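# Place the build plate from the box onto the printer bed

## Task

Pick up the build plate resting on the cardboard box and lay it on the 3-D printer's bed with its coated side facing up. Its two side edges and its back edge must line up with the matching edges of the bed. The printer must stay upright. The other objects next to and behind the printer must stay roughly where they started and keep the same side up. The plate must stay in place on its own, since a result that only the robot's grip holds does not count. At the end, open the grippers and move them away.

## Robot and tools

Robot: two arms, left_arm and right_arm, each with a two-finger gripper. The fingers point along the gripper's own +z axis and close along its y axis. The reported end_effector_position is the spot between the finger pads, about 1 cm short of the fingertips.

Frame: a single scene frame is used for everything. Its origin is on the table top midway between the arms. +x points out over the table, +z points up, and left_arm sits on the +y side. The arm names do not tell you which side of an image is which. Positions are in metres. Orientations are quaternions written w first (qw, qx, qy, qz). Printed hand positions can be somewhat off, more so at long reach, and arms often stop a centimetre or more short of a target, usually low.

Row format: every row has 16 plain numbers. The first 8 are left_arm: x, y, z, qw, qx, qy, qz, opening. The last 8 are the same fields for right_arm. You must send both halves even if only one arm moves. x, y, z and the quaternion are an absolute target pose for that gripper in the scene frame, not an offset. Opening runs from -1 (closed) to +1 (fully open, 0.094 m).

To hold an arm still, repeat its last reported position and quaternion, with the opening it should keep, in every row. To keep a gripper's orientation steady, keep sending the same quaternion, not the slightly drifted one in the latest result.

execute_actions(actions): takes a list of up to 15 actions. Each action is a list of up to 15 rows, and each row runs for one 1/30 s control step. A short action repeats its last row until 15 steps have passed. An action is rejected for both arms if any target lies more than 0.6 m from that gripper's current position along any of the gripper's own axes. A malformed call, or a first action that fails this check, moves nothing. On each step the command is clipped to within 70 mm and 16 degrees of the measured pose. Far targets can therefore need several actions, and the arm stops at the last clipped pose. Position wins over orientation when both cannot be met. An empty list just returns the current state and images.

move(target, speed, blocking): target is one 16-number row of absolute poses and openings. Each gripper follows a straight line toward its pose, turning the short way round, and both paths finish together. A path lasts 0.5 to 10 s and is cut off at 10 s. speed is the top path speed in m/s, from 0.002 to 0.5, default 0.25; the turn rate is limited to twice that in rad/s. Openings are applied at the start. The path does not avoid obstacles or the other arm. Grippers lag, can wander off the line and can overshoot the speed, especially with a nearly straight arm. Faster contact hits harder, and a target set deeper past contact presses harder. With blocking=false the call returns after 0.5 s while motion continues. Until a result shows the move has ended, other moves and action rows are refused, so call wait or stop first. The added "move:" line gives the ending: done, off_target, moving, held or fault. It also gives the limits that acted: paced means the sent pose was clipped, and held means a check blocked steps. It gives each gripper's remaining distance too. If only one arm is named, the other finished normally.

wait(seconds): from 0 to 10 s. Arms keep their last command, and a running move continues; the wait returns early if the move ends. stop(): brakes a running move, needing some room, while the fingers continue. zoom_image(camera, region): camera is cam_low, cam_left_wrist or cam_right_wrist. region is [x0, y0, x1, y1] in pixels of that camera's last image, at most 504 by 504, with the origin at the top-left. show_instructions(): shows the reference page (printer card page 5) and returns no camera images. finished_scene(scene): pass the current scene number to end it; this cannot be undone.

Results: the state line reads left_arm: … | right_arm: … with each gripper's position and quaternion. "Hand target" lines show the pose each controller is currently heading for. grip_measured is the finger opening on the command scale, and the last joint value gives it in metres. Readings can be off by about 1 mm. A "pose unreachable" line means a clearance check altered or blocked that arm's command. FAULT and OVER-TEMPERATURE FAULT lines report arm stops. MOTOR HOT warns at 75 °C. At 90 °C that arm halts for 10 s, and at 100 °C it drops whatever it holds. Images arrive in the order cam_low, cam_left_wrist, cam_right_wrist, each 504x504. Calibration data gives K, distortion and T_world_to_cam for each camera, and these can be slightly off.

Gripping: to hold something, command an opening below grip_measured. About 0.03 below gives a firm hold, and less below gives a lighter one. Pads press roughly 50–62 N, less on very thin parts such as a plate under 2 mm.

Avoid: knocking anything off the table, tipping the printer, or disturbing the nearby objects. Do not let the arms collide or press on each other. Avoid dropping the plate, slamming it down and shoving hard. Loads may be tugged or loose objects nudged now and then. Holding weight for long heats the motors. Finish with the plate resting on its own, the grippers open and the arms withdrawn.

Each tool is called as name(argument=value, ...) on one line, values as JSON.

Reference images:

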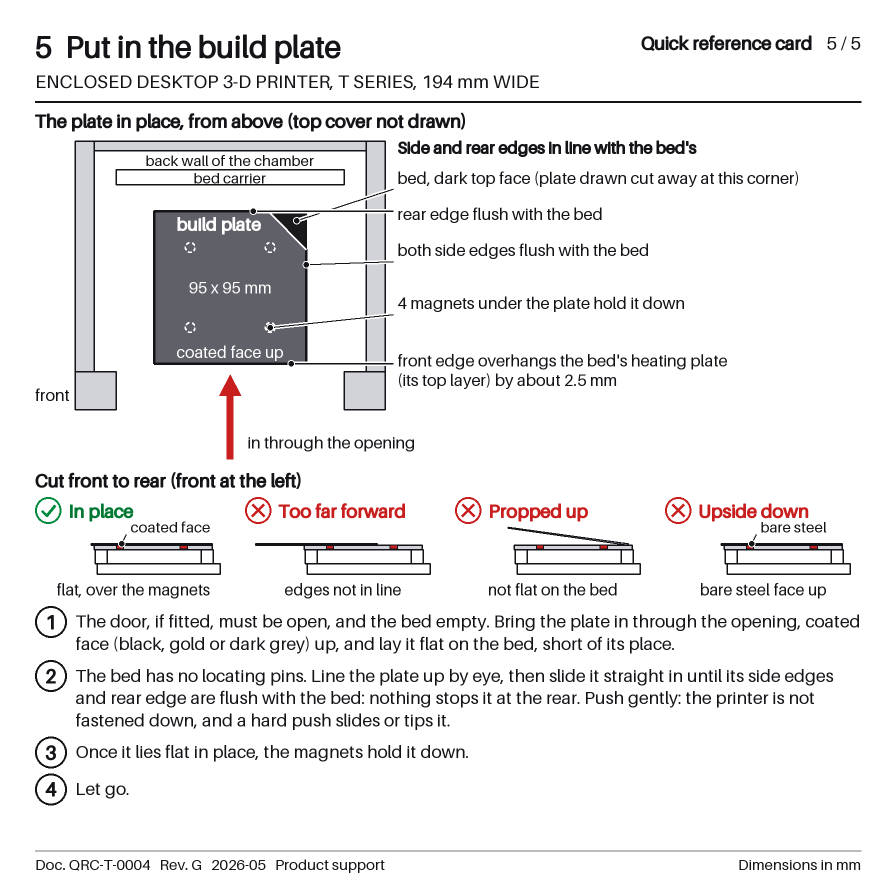

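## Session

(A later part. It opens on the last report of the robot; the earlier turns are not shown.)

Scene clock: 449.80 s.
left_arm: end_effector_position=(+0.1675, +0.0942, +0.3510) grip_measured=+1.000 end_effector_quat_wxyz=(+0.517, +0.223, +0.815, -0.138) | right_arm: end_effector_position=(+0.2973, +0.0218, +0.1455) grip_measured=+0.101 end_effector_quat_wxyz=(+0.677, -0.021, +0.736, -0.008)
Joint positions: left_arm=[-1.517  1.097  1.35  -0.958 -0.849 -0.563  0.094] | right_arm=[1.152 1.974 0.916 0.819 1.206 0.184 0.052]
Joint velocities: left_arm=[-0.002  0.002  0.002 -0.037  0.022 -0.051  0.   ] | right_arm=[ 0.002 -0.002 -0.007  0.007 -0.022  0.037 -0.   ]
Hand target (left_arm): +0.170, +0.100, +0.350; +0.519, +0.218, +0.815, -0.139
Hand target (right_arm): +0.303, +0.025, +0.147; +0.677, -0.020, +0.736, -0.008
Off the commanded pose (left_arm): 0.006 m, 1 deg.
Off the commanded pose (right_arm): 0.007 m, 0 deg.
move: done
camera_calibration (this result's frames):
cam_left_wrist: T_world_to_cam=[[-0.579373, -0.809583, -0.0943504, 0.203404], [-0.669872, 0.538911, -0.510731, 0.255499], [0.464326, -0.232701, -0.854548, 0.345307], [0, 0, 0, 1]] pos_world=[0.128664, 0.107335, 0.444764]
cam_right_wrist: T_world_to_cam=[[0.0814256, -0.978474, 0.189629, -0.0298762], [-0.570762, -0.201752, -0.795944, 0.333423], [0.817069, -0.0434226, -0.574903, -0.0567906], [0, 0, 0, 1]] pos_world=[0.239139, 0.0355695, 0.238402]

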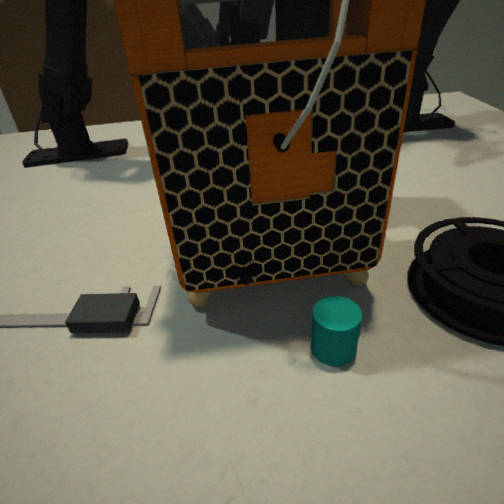

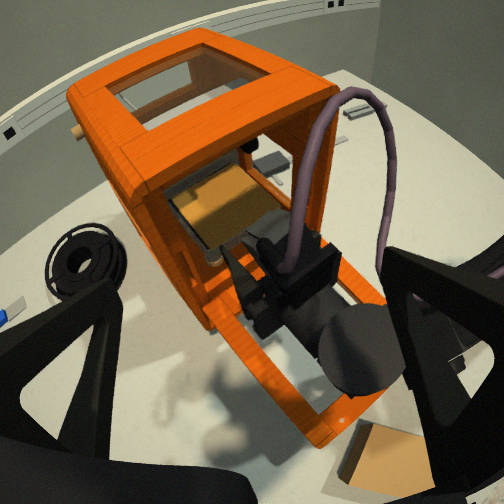

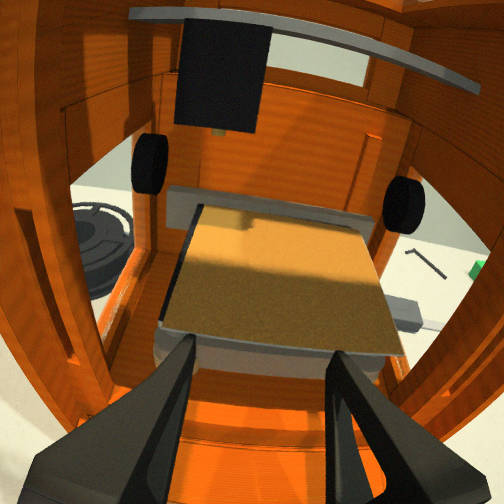

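move(target=[0.17,0.10,0.35,0.519,0.218,0.814,-0.139,1,0.283,0.022,0.150,0.677,-0.02,0.735,-0.008,0.1], speed=0.04)

move(target=[0.15,0.14,0.30,0.56,0.26,0.78,-0.19,1,0.285,0.022,0.18,0.643,0.017,0.766,0.031,0], speed=0.08)

move(target=[0.15,0.14,0.30,0.56,0.26,0.78,-0.19,1,0.33,0.024,0.172,0.643,0.017,0.766,0.031,0], speed=0.05)

Scene clock: 491.67 s.
left_arm: end_effector_position=(+0.1675, +0.0942, +0.3510) grip_measured=+1.000 end_effector_quat_wxyz=(+0.517, +0.223, +0.815, -0.138) | right_arm: end_effector_position=(+0.2876, +0.0257, +0.1454) grip_measured=+0.101 end_effector_quat_wxyz=(+0.677, -0.024, +0.735, -0.007)
Joint positions: left_arm=[-1.517  1.097  1.35  -0.958 -0.849 -0.563  0.094] | right_arm=[1.18  1.974 0.916 0.811 1.229 0.191 0.052]
Joint velocities: left_arm=[ 0.007 -0.007  0.012  0.022  0.066 -0.007  0.   ] | right_arm=[ 0.002 -0.007  0.002  0.037  0.037 -0.022 -0.001]
Hand target (left_arm): +0.170, +0.100, +0.350; +0.519, +0.218, +0.815, -0.139
Hand target (right_arm): +0.283, +0.022, +0.150; +0.678, -0.020, +0.735, -0.008
Off the commanded pose (left_arm): 0.006 m, 1 deg.
Off the commanded pose (right_arm): 0.007 m, 0 deg.
move: done
camera_calibration (this result's frames):
cam_left_wrist: T_world_to_cam=[[-0.579373, -0.809583, -0.0943504, 0.203404], [-0.669872, 0.538911, -0.510731, 0.255499], [0.464326, -0.232701, -0.854548, 0.345307], [0, 0, 0, 1]] pos_world=[0.128664, 0.107335, 0.444764]
cam_right_wrist: T_world_to_cam=[[0.0858543, -0.977653, 0.191892, -0.0268499], [-0.567825, -0.206276, -0.796884, 0.327988], [0.81866, -0.0405454, -0.572846, -0.0496484], [0, 0, 0, 1]] pos_world=[0.22919, 0.0393931, 0.23808]

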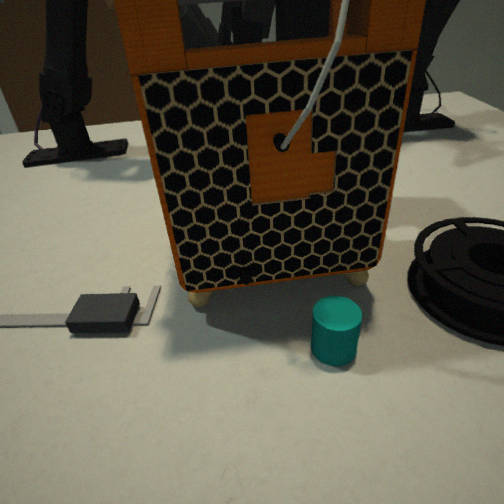

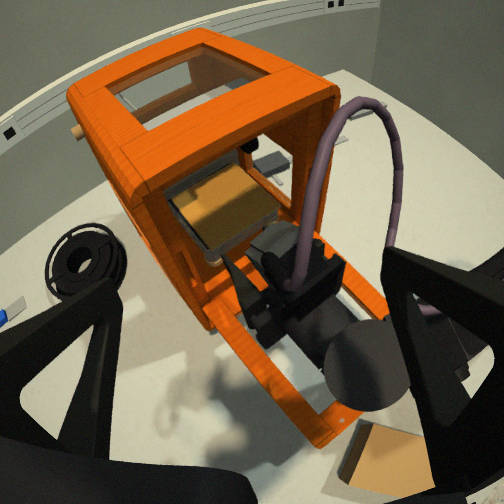

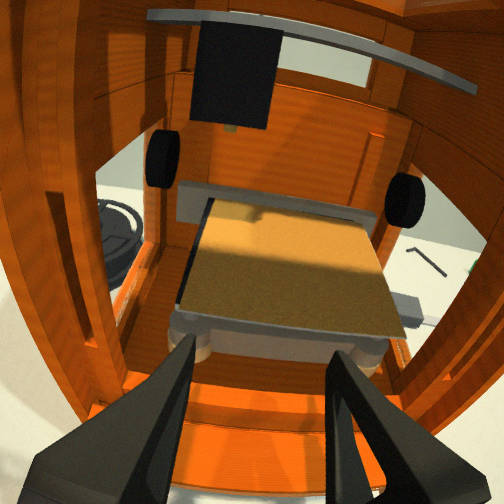

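Scene clock: 493.33 s.
left_arm: end_effector_position=(+0.1488, +0.1376, +0.2996) grip_measured=+1.000 end_effector_quat_wxyz=(+0.546, +0.260, +0.774, -0.186) | right_arm: end_effector_position=(+0.2832, +0.0183, +0.1646) grip_measured=+0.001 end_effector_quat_wxyz=(+0.640, +0.005, +0.768, +0.017)
Joint positions: left_arm=[-1.598  0.713  0.898 -0.724 -0.862 -0.431  0.094] | right_arm=[1.18  1.831 0.99  0.328 1.197 0.516 0.047]
Joint velocities: left_arm=[-0.002 -0.032 -0.002 -0.007 -0.037 -0.037  0.   ] | right_arm=[ 0.002 -0.002 -0.007 -0.051 -0.066  0.022 -0.   ]
Hand target (left_arm): +0.149, +0.141, +0.301; +0.553, +0.256, +0.770, -0.187
Hand target (right_arm): +0.285, +0.022, +0.179; +0.642, +0.017, +0.766, +0.032
Off the commanded pose (left_arm): 0.003 m, 1 deg.
Off the commanded pose (right_arm): 0.016 m, 2 deg.
move: off_target (right_arm)
camera_calibration (this result's frames):
cam_left_wrist: T_world_to_cam=[[-0.665589, -0.740427, -0.093589, 0.225977], [-0.55838, 0.577252, -0.595812, 0.196937], [0.49518, -0.344307, -0.797652, 0.313923], [0, 0, 0, 1]] pos_world=[0.104925, 0.161723, 0.388888]
cam_right_wrist: T_world_to_cam=[[0.0884217, -0.98985, 0.111259, -0.0245552], [-0.647114, -0.141999, -0.749053, 0.352637], [0.757249, -0.00576473, -0.653101, -0.00535722], [0, 0, 0, 1]] pos_world=[0.234424, 0.0257372, 0.263377]

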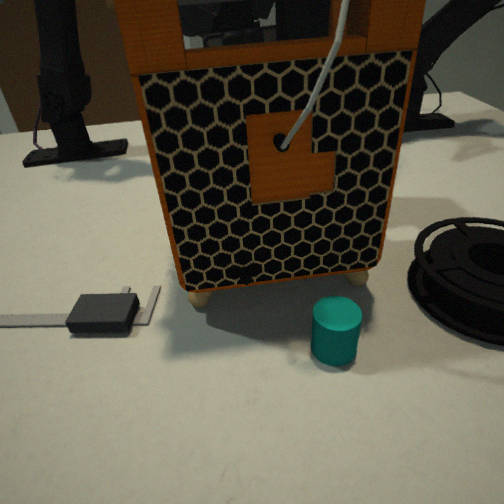

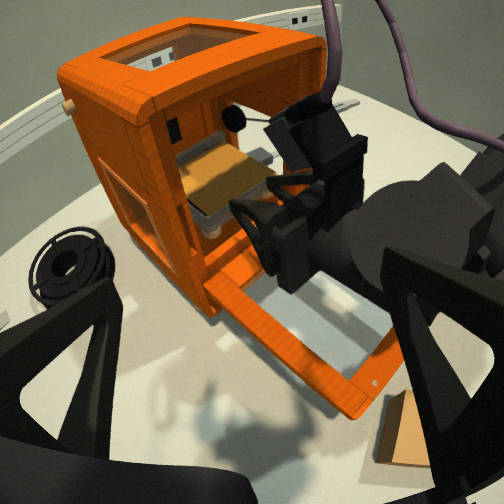

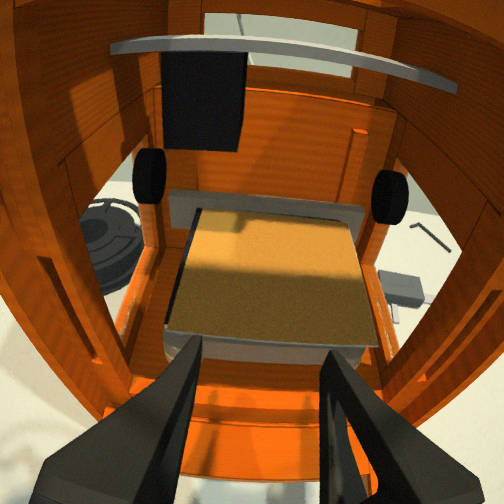

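Scene clock: 494.60 s.
left_arm: end_effector_position=(+0.1488, +0.1368, +0.3009) grip_measured=+1.000 end_effector_quat_wxyz=(+0.548, +0.260, +0.773, -0.188) | right_arm: end_effector_position=(+0.3239, +0.0196, +0.1662) grip_measured=+0.001 end_effector_quat_wxyz=(+0.640, +0.015, +0.768, +0.027)
Joint positions: left_arm=[-1.598  0.713  0.898 -0.716 -0.862 -0.425  0.094] | right_arm=[1.076 1.88  1.032 0.441 1.1   0.428 0.047]
Joint velocities: left_arm=[ 0.007 -0.027 -0.002 -0.051  0.007 -0.081  0.   ] | right_arm=[-0.002  0.007  0.002  0.066  0.007 -0.051 -0.001]
Hand target (left_arm): +0.150, +0.140, +0.300; +0.553, +0.257, +0.770, -0.187
Hand target (right_arm): +0.330, +0.024, +0.171; +0.642, +0.017, +0.766, +0.032
Off the commanded pose (left_arm): 0.003 m, 1 deg.
Off the commanded pose (right_arm): 0.009 m, 1 deg.
move: done
camera_calibration (this result's frames):
cam_left_wrist: T_world_to_cam=[[-0.666847, -0.739289, -0.0936371, 0.225569], [-0.555003, 0.576565, -0.59962, 0.198872], [0.49728, -0.347886, -0.794788, 0.314006], [0, 0, 0, 1]] pos_world=[0.104645, 0.161336, 0.389938]
cam_right_wrist: T_world_to_cam=[[0.0875165, -0.992668, 0.0833791, -0.0220887], [-0.647893, -0.120299, -0.752172, 0.380791], [0.756687, 0.0118067, -0.653671, -0.0352068], [0, 0, 0, 1]] pos_world=[0.275286, 0.0242977, 0.265249]

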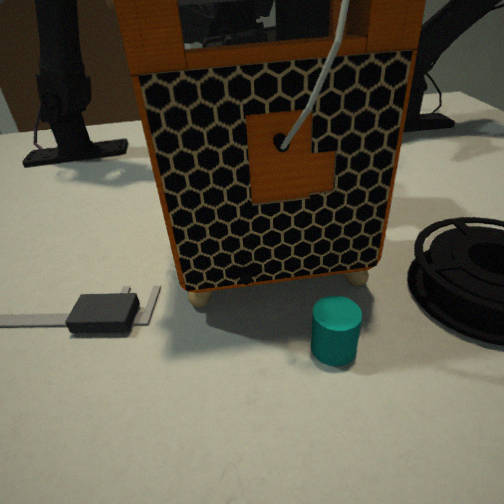

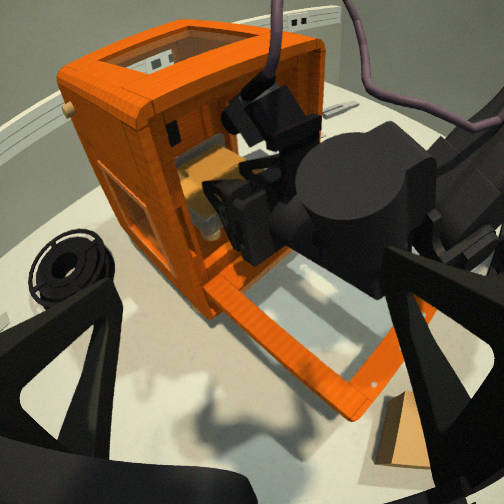

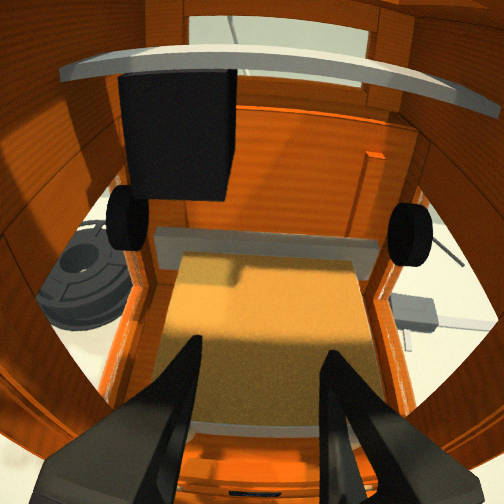

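move(target=[0.15,0.14,0.30,0.56,0.26,0.78,-0.19,1,0.27,0.018,0.19,0.643,-0.02,0.766,-0.005,0.6], speed=0.05)

zoom_image(camera="cam_right_wrist", region=[140,180,400,400])

zoom_image(camera="cam_left_wrist", region=[160,120,290,250])

Scene clock: 512.67 s.
left_arm: end_effector_position=(+0.1488, +0.1368, +0.3009) grip_measured=+1.000 end_effector_quat_wxyz=(+0.548, +0.260, +0.773, -0.188) | right_arm: end_effector_position=(+0.2743, +0.0219, +0.1842) grip_measured=+0.599 end_effector_quat_wxyz=(+0.641, -0.025, +0.767, -0.004)
Joint positions: left_arm=[-1.598  0.713  0.898 -0.715 -0.862 -0.424  0.094] | right_arm=[1.206 1.789 1.032 0.221 1.214 0.468 0.075]
Joint velocities: left_arm=[ 0.007 -0.007 -0.002 -0.051 -0.022 -0.051  0.   ] | right_arm=[-0.007  0.002 -0.012 -0.11  -0.037 -0.037  0.   ]
Hand target (left_arm): +0.150, +0.140, +0.300; +0.553, +0.257, +0.770, -0.187
Hand target (right_arm): +0.271, +0.018, +0.191; +0.644, -0.020, +0.765, -0.006
Off the commanded pose (left_arm): 0.004 m, 1 deg.
Off the commanded pose (right_arm): 0.008 m, 1 deg.
move: done
camera_calibration (this result's frames):
cam_left_wrist: T_world_to_cam=[[-0.666992, -0.739103, -0.0940654, 0.225672], [-0.554599, 0.576819, -0.59975, 0.198873], [0.497536, -0.34786, -0.794639, 0.313957], [0, 0, 0, 1]] pos_world=[0.104612, 0.161294, 0.389984]
cam_right_wrist: T_world_to_cam=[[0.107133, -0.977413, 0.182171, -0.0408554], [-0.641445, -0.207941, -0.738451, 0.360022], [0.759652, -0.03774, -0.649234, 0.0135614], [0, 0, 0, 1]] pos_world=[0.225009, 0.0354426, 0.282106]

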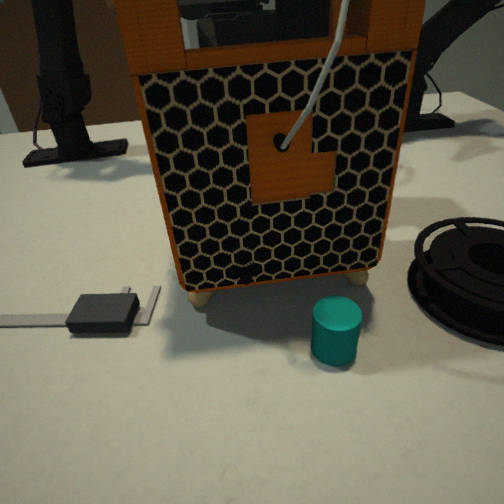

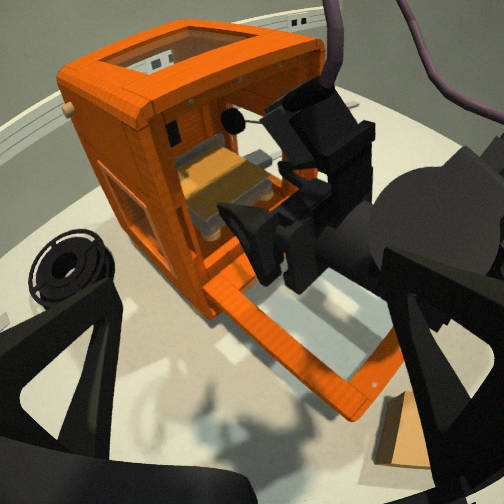

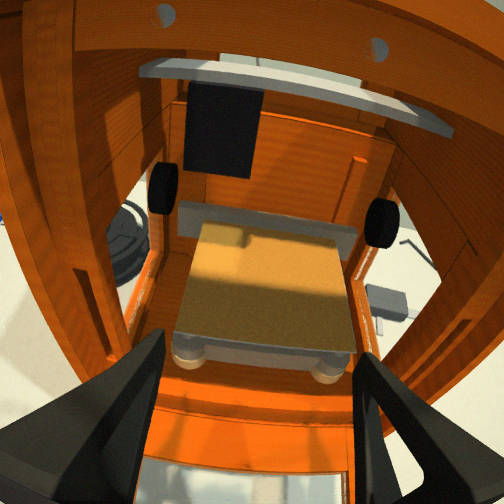

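Region (140, 180, 400, 400) of cam_right_wrist's 504x504 image, scaled by 1.938, with more detail than that image has; it fills the top 426 rows of this view, and the rest is white.

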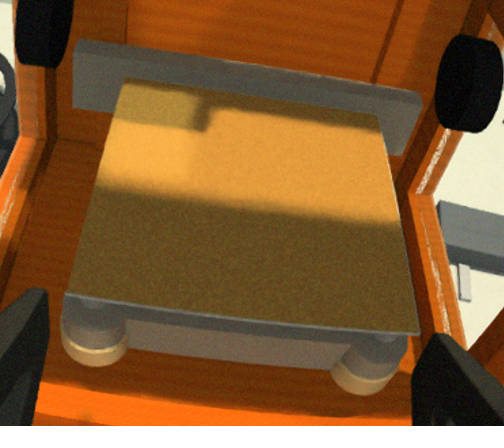

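Region (160, 120, 290, 250) of cam_left_wrist's 504x504 image, scaled by 3.877, with more detail than that image has.

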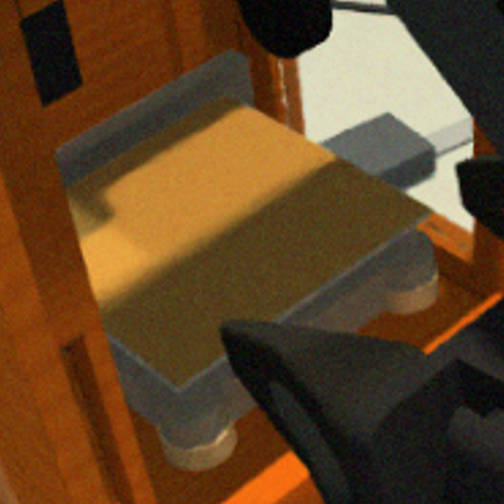

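move(target=[0.36,0.04,0.41,0.283,0.326,0.897,-0.103,1,0.17,-0.15,0.25,0.62,-0.2,0.74,0.17,0.6], speed=0.2)

Scene clock: 524.27 s.
left_arm: end_effector_position=(+0.3675, +0.0388, +0.3951) grip_measured=+1.000 end_effector_quat_wxyz=(+0.380, +0.309, +0.860, -0.145) | right_arm: end_effector_position=(+0.1746, -0.1471, +0.2461) grip_measured=+0.599 end_effector_quat_wxyz=(+0.624, -0.196, +0.740, +0.160)
Joint positions: left_arm=[-0.744  2.074  2.828 -1.488 -0.019 -0.037  0.094] | right_arm=[ 1.254  0.45   0.452 -0.253  0.809  0.174  0.075]
Joint velocities: left_arm=[ 0.017 -0.022 -0.002 -0.051 -0.037  0.007  0.   ] | right_arm=[-0.007  0.017  0.007 -0.051 -0.007 -0.007 -0.   ]
Hand target (left_arm): +0.365, +0.042, +0.406; +0.391, +0.309, +0.854, -0.152
Hand target (right_arm): +0.171, -0.147, +0.252; +0.623, -0.201, +0.737, +0.169
Off the commanded pose (left_arm): 0.017 m, 13 deg.
Off the commanded pose (right_arm): 0.007 m, 1 deg.
elbow stopped short (left arm): the move would have taken joint 3 (elbow) straighter than the controller allows; a more bent joint 3 avoids this.
move: off_target (left_arm)
camera_calibration (this result's frames):
cam_left_wrist: T_world_to_cam=[[-0.722817, -0.689555, -0.0452694, 0.307278], [-0.660529, 0.708671, -0.247967, 0.327964], [0.203068, -0.149333, -0.96771, 0.414758], [0, 0, 0, 1]] pos_world=[0.354512, 0.0414038, 0.4966]
cam_right_wrist: T_world_to_cam=[[0.546284, -0.823469, 0.153206, -0.253559], [-0.479973, -0.45766, -0.748447, 0.244174], [0.68644, 0.33533, -0.645255, 0.189795], [0, 0, 0, 1]] pos_world=[0.125429, -0.160693, 0.344065]

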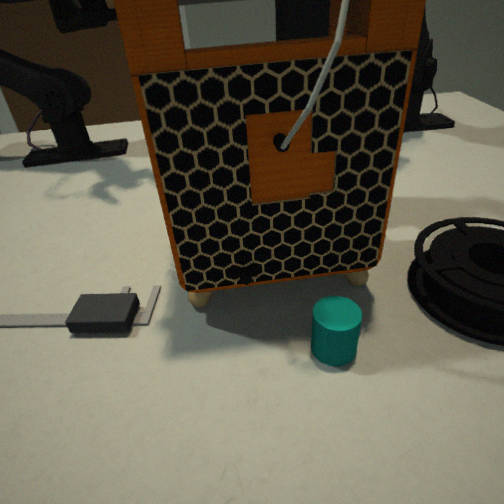

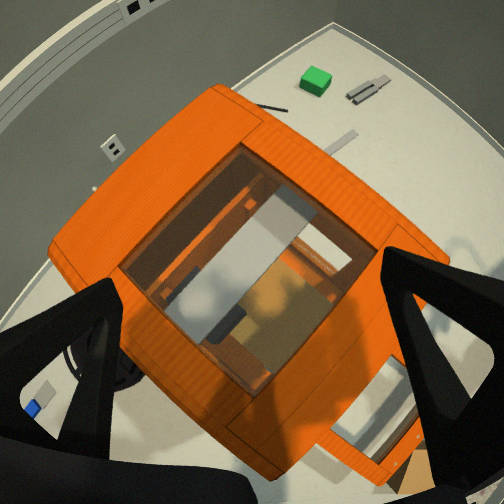

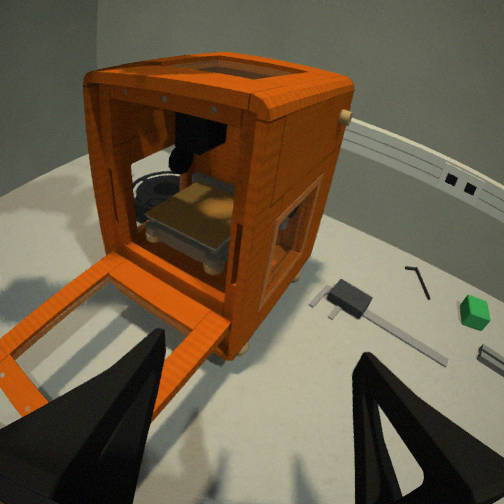

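zoom_image(camera="cam_right_wrist", region=[135,165,255,285])

Region (135, 165, 255, 285) of cam_right_wrist's 504x504 image, scaled by 4.200, with more detail than that image has.

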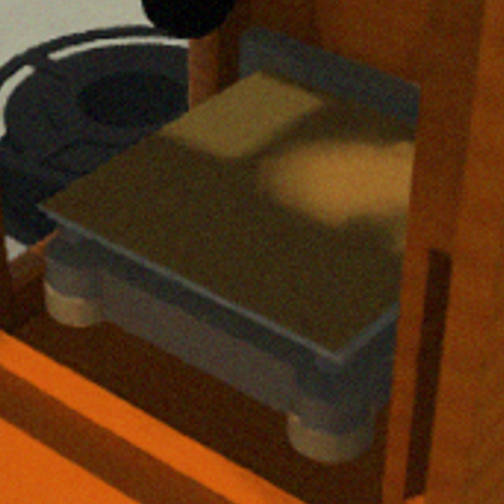

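Looks seated. Moving clear.

move(target=[0.28,0.27,0.40,0.61,0.2,0.75,-0.16,1,0.17,-0.15,0.25,0.62,-0.2,0.74,0.17,0.6], speed=0.3)

finished_scene(scene=1)

Scene clock: 541.33 s.
left_arm: end_effector_position=(+0.2778, +0.2732, +0.4045) grip_measured=+1.000 end_effector_quat_wxyz=(+0.607, +0.191, +0.754, -0.163) | right_arm: end_effector_position=(+0.1738, -0.1477, +0.2408) grip_measured=+0.599 end_effector_quat_wxyz=(+0.618, -0.206, +0.744, +0.152)
Joint positions: left_arm=[ 0.057  0.811  1.204 -0.642  0.563  0.121  0.094] | right_arm=[ 1.254  0.45   0.452 -0.28   0.804  0.174  0.075]
Joint velocities: left_arm=[ 0.002  0.012  0.002  0.022 -0.022 -0.051  0.   ] | right_arm=[ 0.012 -0.002 -0.017 -0.051 -0.081  0.022 -0.001]
Hand target (left_arm): +0.278, +0.273, +0.402; +0.609, +0.194, +0.752, -0.165
Hand target (right_arm): +0.170, -0.150, +0.250; +0.620, -0.200, +0.739, +0.170
Off the commanded pose (left_arm): 0.006 m, 1 deg.
Off the commanded pose (right_arm): 0.010 m, 2 deg.
move: done; limits=paced
camera_calibration (this result's frames):
cam_left_wrist: T_world_to_cam=[[-0.541706, -0.835276, -0.0941741, 0.41383], [-0.565057, 0.444804, -0.694881, 0.331328], [0.622307, -0.323208, -0.712931, 0.30511], [0, 0, 0, 1]] pos_world=[0.221522, 0.2969, 0.486729]
cam_right_wrist: T_world_to_cam=[[0.551743, -0.816463, 0.170199, -0.256765], [-0.483484, -0.479401, -0.732406, 0.23309], [0.679576, 0.321811, -0.659253, 0.189676], [0, 0, 0, 1]] pos_world=[0.125464, -0.158935, 0.339462]

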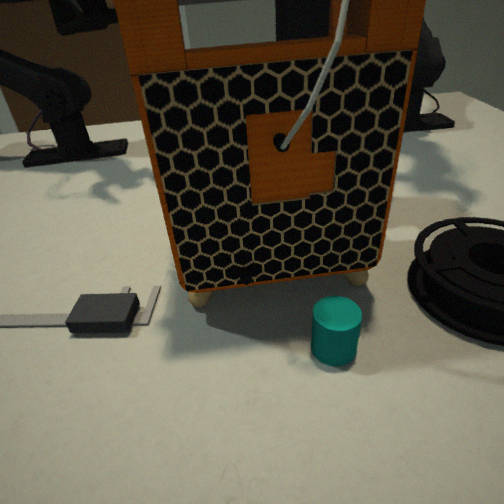

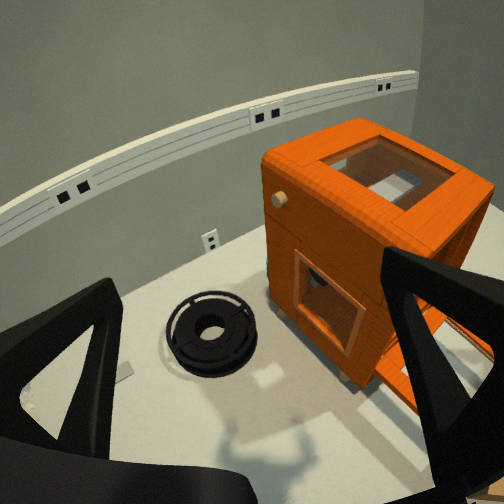

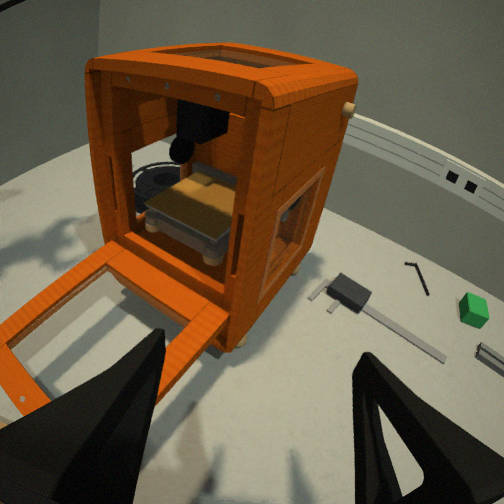

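The scene is finished: the task was done.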